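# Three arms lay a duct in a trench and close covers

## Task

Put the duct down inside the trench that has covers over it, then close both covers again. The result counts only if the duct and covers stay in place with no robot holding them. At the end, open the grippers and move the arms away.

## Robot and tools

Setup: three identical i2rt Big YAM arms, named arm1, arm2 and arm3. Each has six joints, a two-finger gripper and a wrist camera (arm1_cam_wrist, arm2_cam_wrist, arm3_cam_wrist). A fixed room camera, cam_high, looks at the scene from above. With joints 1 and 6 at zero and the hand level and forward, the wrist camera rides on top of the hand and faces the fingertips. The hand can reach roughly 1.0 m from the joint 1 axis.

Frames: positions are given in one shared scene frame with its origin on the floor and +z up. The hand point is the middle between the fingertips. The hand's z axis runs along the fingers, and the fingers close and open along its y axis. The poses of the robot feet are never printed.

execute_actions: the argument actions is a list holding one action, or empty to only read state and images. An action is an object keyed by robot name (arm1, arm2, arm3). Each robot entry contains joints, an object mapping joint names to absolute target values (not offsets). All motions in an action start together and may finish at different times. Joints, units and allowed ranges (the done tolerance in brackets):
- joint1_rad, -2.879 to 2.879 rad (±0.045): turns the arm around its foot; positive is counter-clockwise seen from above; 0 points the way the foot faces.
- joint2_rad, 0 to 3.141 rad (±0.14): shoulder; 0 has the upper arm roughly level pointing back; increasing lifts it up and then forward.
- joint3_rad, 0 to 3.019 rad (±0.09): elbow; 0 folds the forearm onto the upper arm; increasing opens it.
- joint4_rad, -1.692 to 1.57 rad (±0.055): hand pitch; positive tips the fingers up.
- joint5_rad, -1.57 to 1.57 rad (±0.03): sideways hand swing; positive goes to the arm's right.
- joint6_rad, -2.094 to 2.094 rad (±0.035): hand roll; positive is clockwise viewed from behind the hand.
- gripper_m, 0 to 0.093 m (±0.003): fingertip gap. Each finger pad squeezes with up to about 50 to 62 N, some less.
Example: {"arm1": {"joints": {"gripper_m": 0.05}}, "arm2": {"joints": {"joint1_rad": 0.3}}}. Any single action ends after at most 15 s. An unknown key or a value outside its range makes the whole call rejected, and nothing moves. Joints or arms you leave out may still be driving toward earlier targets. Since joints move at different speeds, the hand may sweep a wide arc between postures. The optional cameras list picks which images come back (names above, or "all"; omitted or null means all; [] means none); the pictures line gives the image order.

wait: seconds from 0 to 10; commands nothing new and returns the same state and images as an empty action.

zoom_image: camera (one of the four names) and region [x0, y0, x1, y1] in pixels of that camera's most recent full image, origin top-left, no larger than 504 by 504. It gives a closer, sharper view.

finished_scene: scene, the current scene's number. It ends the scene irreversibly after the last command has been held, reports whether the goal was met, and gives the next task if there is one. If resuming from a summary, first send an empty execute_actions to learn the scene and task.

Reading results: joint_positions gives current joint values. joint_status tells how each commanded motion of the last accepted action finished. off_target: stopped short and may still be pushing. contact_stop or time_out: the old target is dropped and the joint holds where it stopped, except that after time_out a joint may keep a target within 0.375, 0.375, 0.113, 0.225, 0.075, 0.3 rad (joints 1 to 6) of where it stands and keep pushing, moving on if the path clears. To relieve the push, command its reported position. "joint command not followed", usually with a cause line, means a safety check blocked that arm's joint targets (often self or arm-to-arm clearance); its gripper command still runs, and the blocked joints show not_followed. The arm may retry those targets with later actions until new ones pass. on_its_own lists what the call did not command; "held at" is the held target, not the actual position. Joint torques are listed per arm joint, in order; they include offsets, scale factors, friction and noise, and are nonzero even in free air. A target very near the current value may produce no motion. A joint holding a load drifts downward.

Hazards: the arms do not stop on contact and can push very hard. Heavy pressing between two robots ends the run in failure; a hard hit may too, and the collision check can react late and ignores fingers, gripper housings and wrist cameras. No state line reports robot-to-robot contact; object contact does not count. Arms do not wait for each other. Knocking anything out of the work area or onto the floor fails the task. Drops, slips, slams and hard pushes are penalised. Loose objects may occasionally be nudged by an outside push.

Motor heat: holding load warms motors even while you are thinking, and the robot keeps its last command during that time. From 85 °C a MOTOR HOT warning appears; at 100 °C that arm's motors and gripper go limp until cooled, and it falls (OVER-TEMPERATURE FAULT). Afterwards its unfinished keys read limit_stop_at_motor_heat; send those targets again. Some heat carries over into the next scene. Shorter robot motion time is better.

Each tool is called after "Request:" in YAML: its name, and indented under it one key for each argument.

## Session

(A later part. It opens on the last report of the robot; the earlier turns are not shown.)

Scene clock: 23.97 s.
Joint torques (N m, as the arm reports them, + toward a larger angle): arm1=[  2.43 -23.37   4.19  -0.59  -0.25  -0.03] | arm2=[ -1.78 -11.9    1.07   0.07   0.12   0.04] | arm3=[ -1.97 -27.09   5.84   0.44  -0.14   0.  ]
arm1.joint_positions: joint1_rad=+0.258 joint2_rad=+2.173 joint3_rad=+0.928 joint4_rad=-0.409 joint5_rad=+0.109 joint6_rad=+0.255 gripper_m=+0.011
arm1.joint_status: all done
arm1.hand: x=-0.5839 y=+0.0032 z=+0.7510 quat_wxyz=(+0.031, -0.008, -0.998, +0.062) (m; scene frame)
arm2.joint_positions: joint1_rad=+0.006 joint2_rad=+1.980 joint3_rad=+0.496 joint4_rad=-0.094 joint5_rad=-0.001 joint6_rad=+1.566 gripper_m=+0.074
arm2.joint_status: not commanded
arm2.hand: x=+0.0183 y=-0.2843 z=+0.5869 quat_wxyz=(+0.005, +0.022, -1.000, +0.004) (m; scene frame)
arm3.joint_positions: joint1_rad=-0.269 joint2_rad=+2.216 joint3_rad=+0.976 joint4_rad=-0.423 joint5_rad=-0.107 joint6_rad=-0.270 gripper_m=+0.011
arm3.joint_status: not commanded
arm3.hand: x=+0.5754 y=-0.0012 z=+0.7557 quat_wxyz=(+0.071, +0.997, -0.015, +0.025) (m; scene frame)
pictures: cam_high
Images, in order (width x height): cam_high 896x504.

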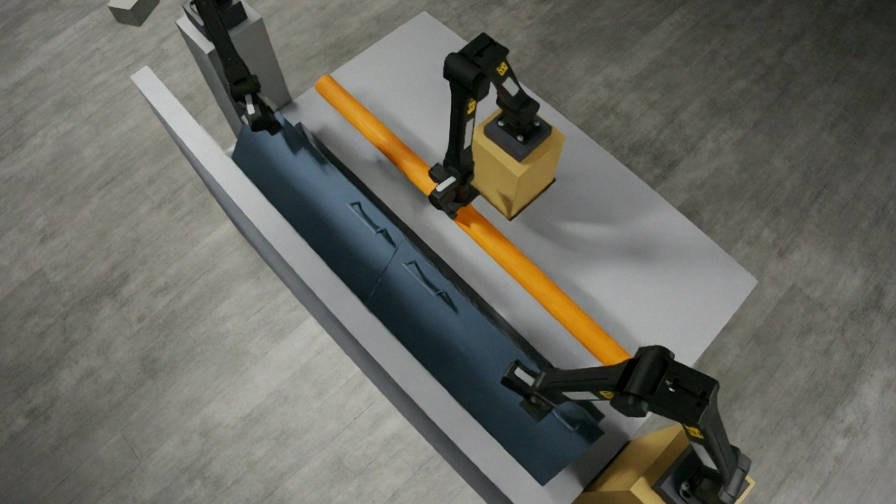

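Request:
execute_actions:
  actions:
    - {"arm2":{"joints":{"joint2_rad":1.98,"joint3_rad":0.78,"joint4_rad":-0.36}}}
  cameras: []

Request:
execute_actions:
  actions:
    - {"arm2":{"joints":{"joint2_rad":2.2,"joint3_rad":0.96,"joint4_rad":0.1}}}
  cameras: ["cam_high","arm2_cam_wrist"]

Scene clock: 25.47 s.
Joint torques (N m, as the arm reports them, + toward a larger angle): arm1=[  2.47 -23.5    4.21  -0.57  -0.23  -0.02] | arm2=[ -1.64 -14.67   4.48   0.11   0.11   0.05] | arm3=[ -1.94 -27.12   5.85   0.44  -0.14   0.  ]
arm1.joint_positions: joint1_rad=+0.258 joint2_rad=+2.173 joint3_rad=+0.928 joint4_rad=-0.409 joint5_rad=+0.109 joint6_rad=+0.255 gripper_m=+0.011
arm1.joint_status: not commanded
arm1.hand: x=-0.5839 y=+0.0032 z=+0.7510 quat_wxyz=(+0.031, -0.008, -0.998, +0.062) (m; scene frame)
arm2.joint_positions: joint1_rad=+0.006 joint2_rad=+2.008 joint3_rad=+0.762 joint4_rad=-0.355 joint5_rad=-0.001 joint6_rad=+1.566 gripper_m=+0.074
arm2.joint_status: all done
arm2.hand: x=+0.0148 y=-0.1922 z=+0.5995 quat_wxyz=(+0.005, +0.022, -1.000, +0.015) (m; scene frame)
arm3.joint_positions: joint1_rad=-0.269 joint2_rad=+2.216 joint3_rad=+0.976 joint4_rad=-0.423 joint5_rad=-0.107 joint6_rad=-0.270 gripper_m=+0.011
arm3.joint_status: not commanded
arm3.hand: x=+0.5754 y=-0.0012 z=+0.7557 quat_wxyz=(+0.071, +0.997, -0.015, +0.025) (m; scene frame)
pictures: none
No camera images: the call's "cameras" was empty. Leave "cameras" out to get every camera's image.

Scene clock: 26.60 s.
Joint torques (N m, as the arm reports them, + toward a larger angle): arm1=[  2.48 -23.53   4.11  -0.57  -0.21  -0.02] | arm2=[ -1.63 -20.22   6.64   2.85   0.07   0.02] | arm3=[ -1.05 -25.81   6.09   0.73  -0.52   0.08]
arm1.joint_positions: joint1_rad=+0.258 joint2_rad=+2.173 joint3_rad=+0.928 joint4_rad=-0.409 joint5_rad=+0.109 joint6_rad=+0.255 gripper_m=+0.011
arm1.joint_status: not commanded
arm1.hand: x=-0.5839 y=+0.0032 z=+0.7510 quat_wxyz=(+0.031, -0.008, -0.998, +0.062) (m; scene frame)
arm2.joint_positions: joint1_rad=+0.006 joint2_rad=+2.261 joint3_rad=+0.911 joint4_rad=+0.050 joint5_rad=-0.001 joint6_rad=+1.566 gripper_m=+0.074
arm2.joint_status: all done
arm2.hand: x=+0.0101 y=-0.0860 z=+0.5317 quat_wxyz=(+0.007, +0.022, -0.991, -0.134) (m; scene frame)
arm3.joint_positions: joint1_rad=-0.283 joint2_rad=+2.201 joint3_rad=+0.974 joint4_rad=-0.429 joint5_rad=-0.098 joint6_rad=-0.277 gripper_m=+0.011
arm3.joint_status: not commanded
arm3.hand: x=+0.5747 y=+0.0065 z=+0.7612 quat_wxyz=(+0.065, +0.997, -0.018, +0.022) (m; scene frame)
pictures: arm2_cam_wrist, cam_high
Images, in order (width x height): arm2_cam_wrist 616x616, cam_high 896x504.

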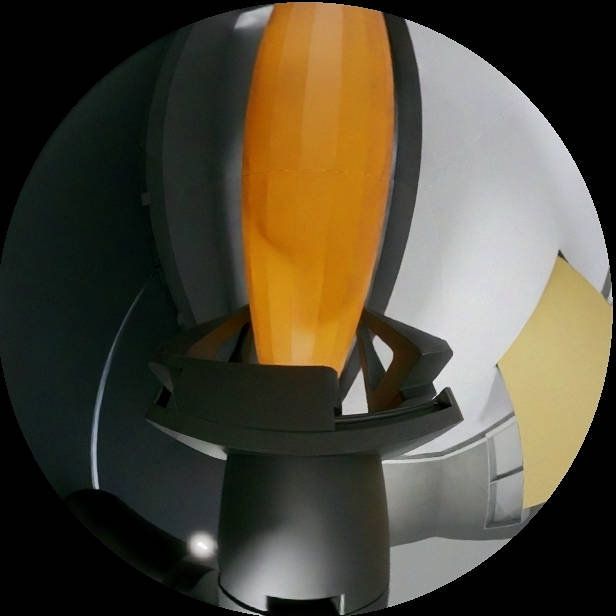

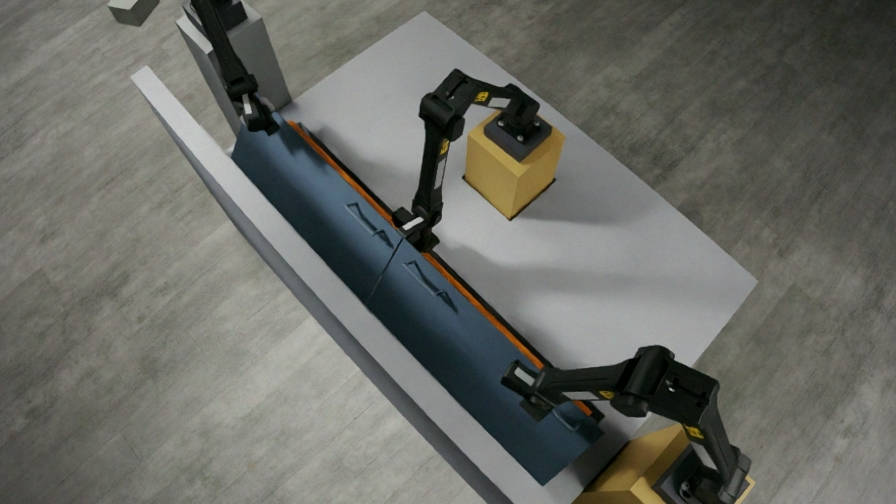

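Over the trench and touching a cover; release.

Request:
execute_actions:
  actions:
    - {"arm2":{"joints":{"gripper_m":0.093}}}
  cameras: ["arm2_cam_wrist"]

Request:
execute_actions:
  actions:
    - {"arm2":{"joints":{"joint2_rad":2.0,"joint3_rad":0.7,"joint4_rad":-0.1}}}
  cameras: ["arm2_cam_wrist","cam_high"]

Scene clock: 27.50 s.
Joint torques (N m, as the arm reports them, + toward a larger angle): arm1=[  2.36 -23.55   4.18  -0.57  -0.12  -0.03] | arm2=[ -1.71 -20.24   6.71   2.49   0.07   0.01] | arm3=[ -0.85 -25.7    6.1    0.78  -0.6    0.09]
arm1.joint_positions: joint1_rad=+0.259 joint2_rad=+2.173 joint3_rad=+0.928 joint4_rad=-0.410 joint5_rad=+0.105 joint6_rad=+0.256 gripper_m=+0.011
arm1.joint_status: not commanded
arm1.hand: x=-0.5840 y=+0.0040 z=+0.7512 quat_wxyz=(+0.032, -0.008, -0.998, +0.061) (m; scene frame)
arm2.joint_positions: joint1_rad=+0.006 joint2_rad=+2.261 joint3_rad=+0.911 joint4_rad=+0.059 joint5_rad=-0.001 joint6_rad=+1.566 gripper_m=+0.093
arm2.joint_status: all done
arm2.hand: x=+0.0101 y=-0.0839 z=+0.5323 quat_wxyz=(+0.007, +0.021, -0.990, -0.139) (m; scene frame)
arm3.joint_positions: joint1_rad=-0.284 joint2_rad=+2.199 joint3_rad=+0.974 joint4_rad=-0.430 joint5_rad=-0.096 joint6_rad=-0.278 gripper_m=+0.011
arm3.joint_status: not commanded
arm3.hand: x=+0.5746 y=+0.0077 z=+0.7619 quat_wxyz=(+0.064, +0.998, -0.019, +0.021) (m; scene frame)
pictures: arm2_cam_wrist
Images, in order (width x height): arm2_cam_wrist 616x616.

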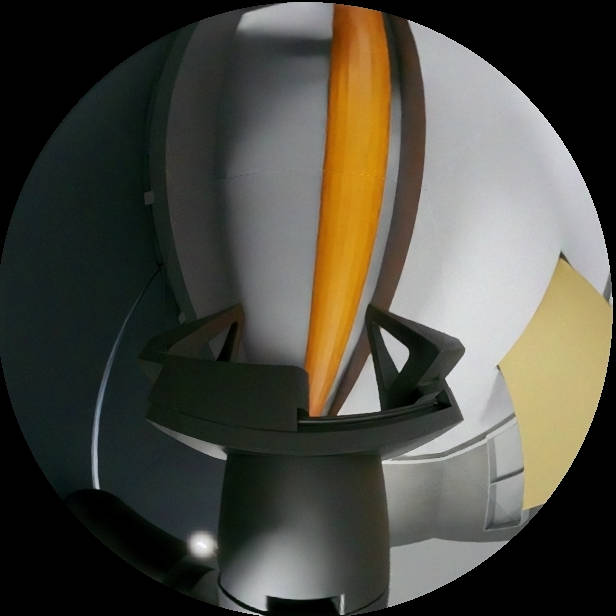

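Scene clock: 28.50 s.
Joint torques (N m, as the arm reports them, + toward a larger angle): arm1=[  2.29 -23.21   4.13  -0.59  -0.17  -0.03] | arm2=[ -1.84 -10.24   3.33   0.54   0.07   0.02] | arm3=[ -0.89 -25.65   6.08   0.77  -0.38   0.1 ]
arm1.joint_positions: joint1_rad=+0.258 joint2_rad=+2.173 joint3_rad=+0.928 joint4_rad=-0.410 joint5_rad=+0.107 joint6_rad=+0.256 gripper_m=+0.011
arm1.joint_status: not commanded
arm1.hand: x=-0.5839 y=+0.0034 z=+0.7513 quat_wxyz=(+0.032, -0.008, -0.998, +0.062) (m; scene frame)
arm2.joint_positions: joint1_rad=+0.006 joint2_rad=+1.978 joint3_rad=+0.696 joint4_rad=-0.094 joint5_rad=-0.001 joint6_rad=+1.566 gripper_m=+0.093
arm2.joint_status: all done
arm2.hand: x=+0.0137 y=-0.1598 z=+0.6063 quat_wxyz=(+0.006, +0.022, -0.995, -0.097) (m; scene frame)
arm3.joint_positions: joint1_rad=-0.284 joint2_rad=+2.199 joint3_rad=+0.974 joint4_rad=-0.430 joint5_rad=-0.101 joint6_rad=-0.278 gripper_m=+0.011
arm3.joint_status: not commanded
arm3.hand: x=+0.5743 y=+0.0068 z=+0.7620 quat_wxyz=(+0.067, +0.997, -0.019, +0.021) (m; scene frame)
pictures: arm2_cam_wrist, cam_high
Images, in order (width x height): arm2_cam_wrist 616x616, cam_high 896x504.

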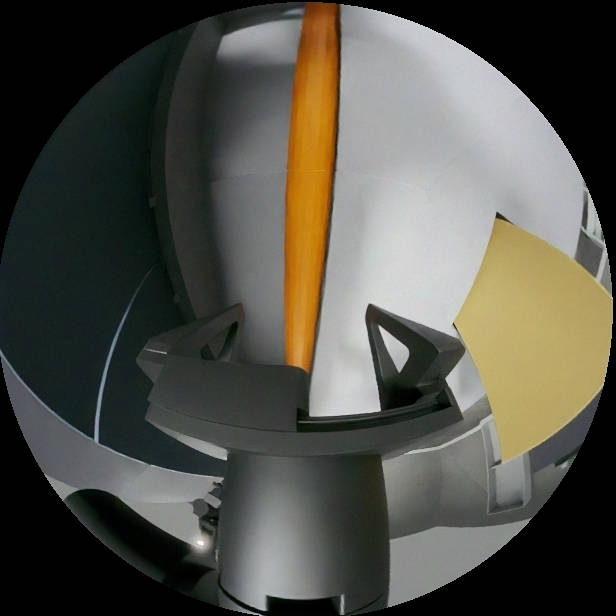

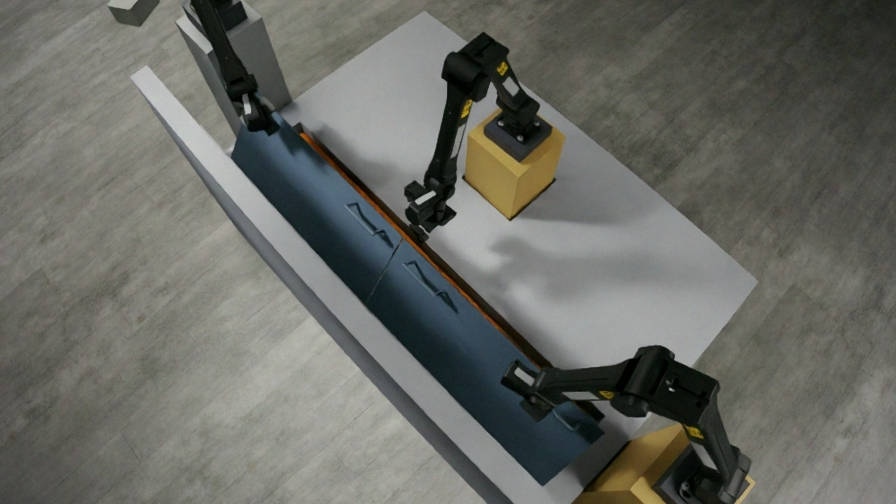

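Request:
execute_actions:
  actions:
    - {"arm1":{"joints":{"joint1_rad":0.12,"joint2_rad":2.17,"joint3_rad":0.93,"joint4_rad":-0.34,"joint5_rad":0,"joint6_rad":0.1}},"arm3":{"joints":{"joint1_rad":-0.13,"joint2_rad":2.17,"joint3_rad":0.97,"joint4_rad":-0.36,"joint5_rad":0,"joint6_rad":-0.1}},"arm2":{"joints":{"joint2_rad":0.9,"joint3_rad":0.8,"joint4_rad":-1.39}}}
  cameras: []

Request:
execute_actions:
  actions:
    - {"arm1":{"joints":{"joint1_rad":-0.03,"joint2_rad":2.3,"joint3_rad":0.97,"joint4_rad":-0.24,"joint6_rad":0}},"arm3":{"joints":{"joint1_rad":0.03,"joint2_rad":2.33,"joint3_rad":0.99,"joint4_rad":-0.24,"joint6_rad":0}}}
  cameras: []

Request:
execute_actions:
  actions:
    - {"arm1":{"joints":{"joint1_rad":-0.13,"joint2_rad":2.55,"joint3_rad":1.13,"joint4_rad":-0.15}},"arm3":{"joints":{"joint1_rad":0.11,"joint2_rad":2.56,"joint3_rad":1.1,"joint4_rad":-0.12}}}
  cameras: []

Request:
execute_actions:
  actions:
    - {"arm1":{"joints":{"joint1_rad":-0.18,"joint2_rad":2.78,"joint3_rad":1.27,"joint4_rad":-0.08}},"arm3":{"joints":{"joint1_rad":0.15,"joint2_rad":2.8,"joint3_rad":1.26,"joint4_rad":-0.06}}}
  cameras: []

Request:
execute_actions:
  actions:
    - {"arm1":{"joints":{"joint1_rad":-0.195,"joint2_rad":2.85,"joint3_rad":1.32,"joint4_rad":-0.06}},"arm3":{"joints":{"joint1_rad":0.158,"joint2_rad":2.88,"joint3_rad":1.32,"joint4_rad":-0.05}}}
  cameras: []

Request:
execute_actions:
  actions:
    - {"arm1":{"joints":{"gripper_m":0.045}},"arm3":{"joints":{"gripper_m":0.045}}}
  cameras: []

Request:
execute_actions:
  actions:
    - {"arm1":{"joints":{"joint2_rad":2.4,"joint3_rad":1.1,"joint4_rad":-0.3}},"arm3":{"joints":{"joint2_rad":2.4,"joint3_rad":1.1,"joint4_rad":-0.3}}}
  cameras: []

Request:
execute_actions:
  actions:
    - {"arm1":{"joints":{"joint2_rad":1.65,"joint3_rad":1.02,"joint4_rad":-0.94}},"arm3":{"joints":{"joint2_rad":1.65,"joint3_rad":1.02,"joint4_rad":-0.94}}}
  cameras: ["cam_high"]

Scene clock: 30.87 s.
Joint torques (N m, as the arm reports them, + toward a larger angle): arm1=[  1.62 -21.41   2.78  -0.82  -0.12  -0.04] | arm2=[-1.77 -2.4  10.04  0.12 -0.02  0.07] | arm3=[  0.07 -23.37   3.17  -0.6   -0.33   0.33]
arm1.joint_positions: joint1_rad=+0.111 joint2_rad=+2.242 joint3_rad=+0.922 joint4_rad=-0.321 joint5_rad=+0.004 joint6_rad=+0.107 gripper_m=+0.011
arm1.joint_status: all done
arm1.hand: x=-0.5853 y=-0.0368 z=+0.7224 quat_wxyz=(+0.039, -0.009, -0.999, +0.005) (m; scene frame)
arm2.joint_positions: joint1_rad=+0.006 joint2_rad=+0.899 joint3_rad=+0.795 joint4_rad=-1.380 joint5_rad=+0.002 joint6_rad=+1.562 gripper_m=+0.093
arm2.joint_status: all done
arm2.hand: x=+0.0228 y=-0.3097 z=+0.9470 quat_wxyz=(+0.004, +0.024, -0.999, -0.043) (m; scene frame)
arm3.joint_positions: joint1_rad=-0.138 joint2_rad=+2.264 joint3_rad=+0.957 joint4_rad=-0.341 joint5_rad=+0.010 joint6_rad=-0.127 gripper_m=+0.011
arm3.joint_status: all done
arm3.hand: x=+0.5768 y=-0.0352 z=+0.7336 quat_wxyz=(+0.007, +0.999, -0.019, +0.034) (m; scene frame)
pictures: none
No camera images: the call's "cameras" was empty. Leave "cameras" out to get every camera's image.

Scene clock: 31.90 s.
Joint torques (N m, as the arm reports them, + toward a larger angle): arm1=[  1.57 -24.55   0.83  -0.94   0.08   0.19] | arm2=[-1.86 -2.22 10.01  0.13 -0.01  0.07] | arm3=[  0.72 -24.15   0.45  -0.72  -0.78   0.11]
arm1.joint_positions: joint1_rad=-0.034 joint2_rad=+2.398 joint3_rad=+0.979 joint4_rad=-0.219 joint5_rad=-0.003 joint6_rad=-0.019 gripper_m=+0.011
arm1.joint_status: all done
arm1.hand: x=-0.5852 y=-0.0918 z=+0.6667 quat_wxyz=(+0.037, -0.019, -0.999, -0.003) (m; scene frame)
arm2.joint_positions: joint1_rad=+0.006 joint2_rad=+0.899 joint3_rad=+0.795 joint4_rad=-1.380 joint5_rad=+0.002 joint6_rad=+1.562 gripper_m=+0.093
arm2.joint_status: not commanded
arm2.hand: x=+0.0228 y=-0.3097 z=+0.9470 quat_wxyz=(+0.004, +0.024, -0.999, -0.043) (m; scene frame)
arm3.joint_positions: joint1_rad=+0.014 joint2_rad=+2.427 joint3_rad=+1.002 joint4_rad=-0.218 joint5_rad=+0.022 joint6_rad=-0.008 gripper_m=+0.011
arm3.joint_status: all done
arm3.hand: x=+0.5772 y=-0.0939 z=+0.6740 quat_wxyz=(-0.004, +0.999, -0.002, +0.031) (m; scene frame)
pictures: none
No camera images: the call's "cameras" was empty. Leave "cameras" out to get every camera's image.

Scene clock: 32.97 s.
Joint torques (N m, as the arm reports them, + toward a larger angle): arm1=[  2.9  -24.64   0.36  -0.57  -0.49   0.75] | arm2=[-1.78 -2.22 10.03  0.11 -0.01  0.07] | arm3=[ -0.34 -22.8   -0.47  -0.18   0.11  -0.23]
arm1.joint_positions: joint1_rad=-0.150 joint2_rad=+2.640 joint3_rad=+1.137 joint4_rad=-0.138 joint5_rad=+0.014 joint6_rad=-0.074 gripper_m=+0.011
arm1.joint_status: all done
arm1.hand: x=-0.5841 y=-0.1405 z=+0.5794 quat_wxyz=(+0.039, -0.049, -0.998, +0.002) (m; scene frame)
arm2.joint_positions: joint1_rad=+0.006 joint2_rad=+0.899 joint3_rad=+0.795 joint4_rad=-1.380 joint5_rad=+0.002 joint6_rad=+1.562 gripper_m=+0.093
arm2.joint_status: not commanded
arm2.hand: x=+0.0228 y=-0.3097 z=+0.9470 quat_wxyz=(+0.004, +0.024, -0.999, -0.043) (m; scene frame)
arm3.joint_positions: joint1_rad=+0.110 joint2_rad=+2.636 joint3_rad=+1.114 joint4_rad=-0.109 joint5_rad=-0.001 joint6_rad=+0.020 gripper_m=+0.011
arm3.joint_status: all done
arm3.hand: x=+0.5780 y=-0.1360 z=+0.5976 quat_wxyz=(+0.005, +0.999, +0.031, +0.025) (m; scene frame)
pictures: none
No camera images: the call's "cameras" was empty. Leave "cameras" out to get every camera's image.

Scene clock: 33.97 s.
Joint torques (N m, as the arm reports them, + toward a larger angle): arm1=[  2.54 -22.38  -0.82  -0.68  -0.56   0.97] | arm2=[-1.78 -2.24 10.06  0.14 -0.01  0.07] | arm3=[ -0.99 -21.88  -1.62  -0.34   0.74  -0.39]
arm1.joint_positions: joint1_rad=-0.195 joint2_rad=+2.841 joint3_rad=+1.290 joint4_rad=-0.064 joint5_rad=+0.016 joint6_rad=-0.098 gripper_m=+0.011
arm1.joint_status: all done
arm1.hand: x=-0.5837 y=-0.1597 z=+0.5028 quat_wxyz=(+0.027, -0.060, -0.998, +0.004) (m; scene frame)
arm2.joint_positions: joint1_rad=+0.006 joint2_rad=+0.899 joint3_rad=+0.795 joint4_rad=-1.380 joint5_rad=+0.002 joint6_rad=+1.562 gripper_m=+0.093
arm2.joint_status: not commanded
arm2.hand: x=+0.0228 y=-0.3097 z=+0.9470 quat_wxyz=(+0.004, +0.024, -0.999, -0.043) (m; scene frame)
arm3.joint_positions: joint1_rad=+0.157 joint2_rad=+2.860 joint3_rad=+1.286 joint4_rad=-0.044 joint5_rad=-0.016 joint6_rad=+0.033 gripper_m=+0.011
arm3.joint_status: all done
arm3.hand: x=+0.5775 y=-0.1583 z=+0.5135 quat_wxyz=(+0.012, +0.999, +0.048, +0.019) (m; scene frame)
pictures: none
No camera images: the call's "cameras" was empty. Leave "cameras" out to get every camera's image.

Scene clock: 34.57 s.
Joint torques (N m, as the arm reports them, + toward a larger angle): arm1=[  1.23 -16.36   2.39   0.    -0.56   0.99] | arm2=[-1.78 -2.21 10.03  0.15 -0.01  0.07] | arm3=[ -0.46 -15.7    2.19   0.24   0.74  -0.39]
arm1.joint_positions: joint1_rad=-0.196 joint2_rad=+2.844 joint3_rad=+1.293 joint4_rad=-0.063 joint5_rad=+0.016 joint6_rad=-0.098 gripper_m=+0.011
arm1.joint_status: all done
arm1.hand: x=-0.5837 y=-0.1599 z=+0.5018 quat_wxyz=(+0.027, -0.061, -0.998, +0.004) (m; scene frame)
arm2.joint_positions: joint1_rad=+0.006 joint2_rad=+0.899 joint3_rad=+0.795 joint4_rad=-1.380 joint5_rad=+0.002 joint6_rad=+1.562 gripper_m=+0.093
arm2.joint_status: not commanded
arm2.hand: x=+0.0228 y=-0.3097 z=+0.9470 quat_wxyz=(+0.004, +0.024, -0.999, -0.043) (m; scene frame)
arm3.joint_positions: joint1_rad=+0.157 joint2_rad=+2.867 joint3_rad=+1.294 joint4_rad=-0.046 joint5_rad=-0.016 joint6_rad=+0.034 gripper_m=+0.011
arm3.joint_status: all done
arm3.hand: x=+0.5770 y=-0.1585 z=+0.5107 quat_wxyz=(+0.012, +0.999, +0.048, +0.019) (m; scene frame)
pictures: none
No camera images: the call's "cameras" was empty. Leave "cameras" out to get every camera's image.

Scene clock: 35.43 s.
Joint torques (N m, as the arm reports them, + toward a larger angle): arm1=[  1.31 -16.98   1.01   0.02  -0.13   0.15] | arm2=[-1.81 -2.24 10.02  0.14 -0.02  0.07] | arm3=[ -0.6  -16.08   0.68   0.3    0.18  -0.12]
arm1.joint_positions: joint1_rad=-0.196 joint2_rad=+2.845 joint3_rad=+1.317 joint4_rad=-0.063 joint5_rad=+0.003 joint6_rad=-0.014 gripper_m=+0.045
arm1.joint_status: all done
arm1.hand: x=-0.5688 y=-0.1611 z=+0.5014 quat_wxyz=(+0.014, -0.103, -0.995, +0.000) (m; scene frame)
arm2.joint_positions: joint1_rad=+0.006 joint2_rad=+0.899 joint3_rad=+0.795 joint4_rad=-1.380 joint5_rad=+0.002 joint6_rad=+1.562 gripper_m=+0.093
arm2.joint_status: not commanded
arm2.hand: x=+0.0228 y=-0.3097 z=+0.9470 quat_wxyz=(+0.004, +0.024, -0.999, -0.043) (m; scene frame)
arm3.joint_positions: joint1_rad=+0.157 joint2_rad=+2.868 joint3_rad=+1.318 joint4_rad=-0.046 joint5_rad=-0.002 joint6_rad=+0.010 gripper_m=+0.045
arm3.joint_status: all done
arm3.hand: x=+0.5624 y=-0.1580 z=+0.5104 quat_wxyz=(+0.006, +0.998, +0.060, +0.007) (m; scene frame)
pictures: none
No camera images: the call's "cameras" was empty. Leave "cameras" out to get every camera's image.

Scene clock: 36.87 s.
Joint torques (N m, as the arm reports them, + toward a larger angle): arm1=[  1.11 -16.15   2.41  -0.47  -0.1    0.15] | arm2=[-1.78 -2.21 10.01  0.16 -0.02  0.07] | arm3=[ -0.39 -15.68   2.37  -0.19   0.17  -0.11]
arm1.joint_positions: joint1_rad=-0.196 joint2_rad=+2.390 joint3_rad=+1.102 joint4_rad=-0.289 joint5_rad=+0.003 joint6_rad=-0.014 gripper_m=+0.045
arm1.joint_status: all done
arm1.hand: x=-0.5336 y=-0.1688 z=+0.6789 quat_wxyz=(+0.008, -0.103, -0.995, +0.001) (m; scene frame)
arm2.joint_positions: joint1_rad=+0.006 joint2_rad=+0.899 joint3_rad=+0.795 joint4_rad=-1.380 joint5_rad=+0.002 joint6_rad=+1.562 gripper_m=+0.093
arm2.joint_status: not commanded
arm2.hand: x=+0.0228 y=-0.3097 z=+0.9470 quat_wxyz=(+0.004, +0.024, -0.999, -0.043) (m; scene frame)
arm3.joint_positions: joint1_rad=+0.157 joint2_rad=+2.383 joint3_rad=+1.102 joint4_rad=-0.285 joint5_rad=-0.002 joint6_rad=+0.010 gripper_m=+0.045
arm3.joint_status: all done
arm3.hand: x=+0.5176 y=-0.1617 z=+0.7010 quat_wxyz=(+0.007, +0.998, +0.060, -0.007) (m; scene frame)
pictures: none
No camera images: the call's "cameras" was empty. Leave "cameras" out to get every camera's image.

Scene clock: 38.23 s.
Joint torques (N m, as the arm reports them, + toward a larger angle): arm1=[  1.04 -12.34   7.25  -0.46  -0.12   0.14] | arm2=[-1.84 -2.3  10.04  0.11 -0.01  0.06] | arm3=[ -0.52 -12.73   7.16  -0.16   0.17  -0.11]
arm1.joint_positions: joint1_rad=-0.196 joint2_rad=+1.641 joint3_rad=+1.008 joint4_rad=-0.927 joint5_rad=+0.003 joint6_rad=-0.014 gripper_m=+0.045
arm1.joint_status: all done
arm1.hand: x=-0.5533 y=-0.1641 z=+0.9842 quat_wxyz=(-0.001, -0.103, -0.995, +0.002) (m; scene frame)
arm2.joint_positions: joint1_rad=+0.006 joint2_rad=+0.899 joint3_rad=+0.795 joint4_rad=-1.380 joint5_rad=+0.002 joint6_rad=+1.562 gripper_m=+0.093
arm2.joint_status: not commanded
arm2.hand: x=+0.0228 y=-0.3097 z=+0.9470 quat_wxyz=(+0.004, +0.024, -0.999, -0.043) (m; scene frame)
arm3.joint_positions: joint1_rad=+0.157 joint2_rad=+1.645 joint3_rad=+1.010 joint4_rad=-0.925 joint5_rad=-0.002 joint6_rad=+0.010 gripper_m=+0.045
arm3.joint_status: all done
arm3.hand: x=+0.5460 y=-0.1547 z=+1.0017 quat_wxyz=(+0.007, +0.998, +0.060, -0.011) (m; scene frame)
pictures: cam_high
Images, in order (width x height): cam_high 896x504.

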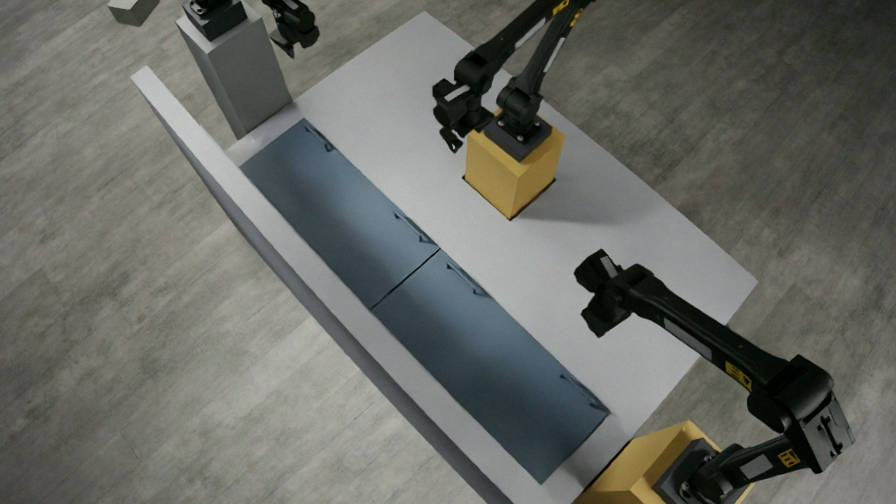

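Request:
finished_scene:
  scene: 2

The scene is finished: the task was done.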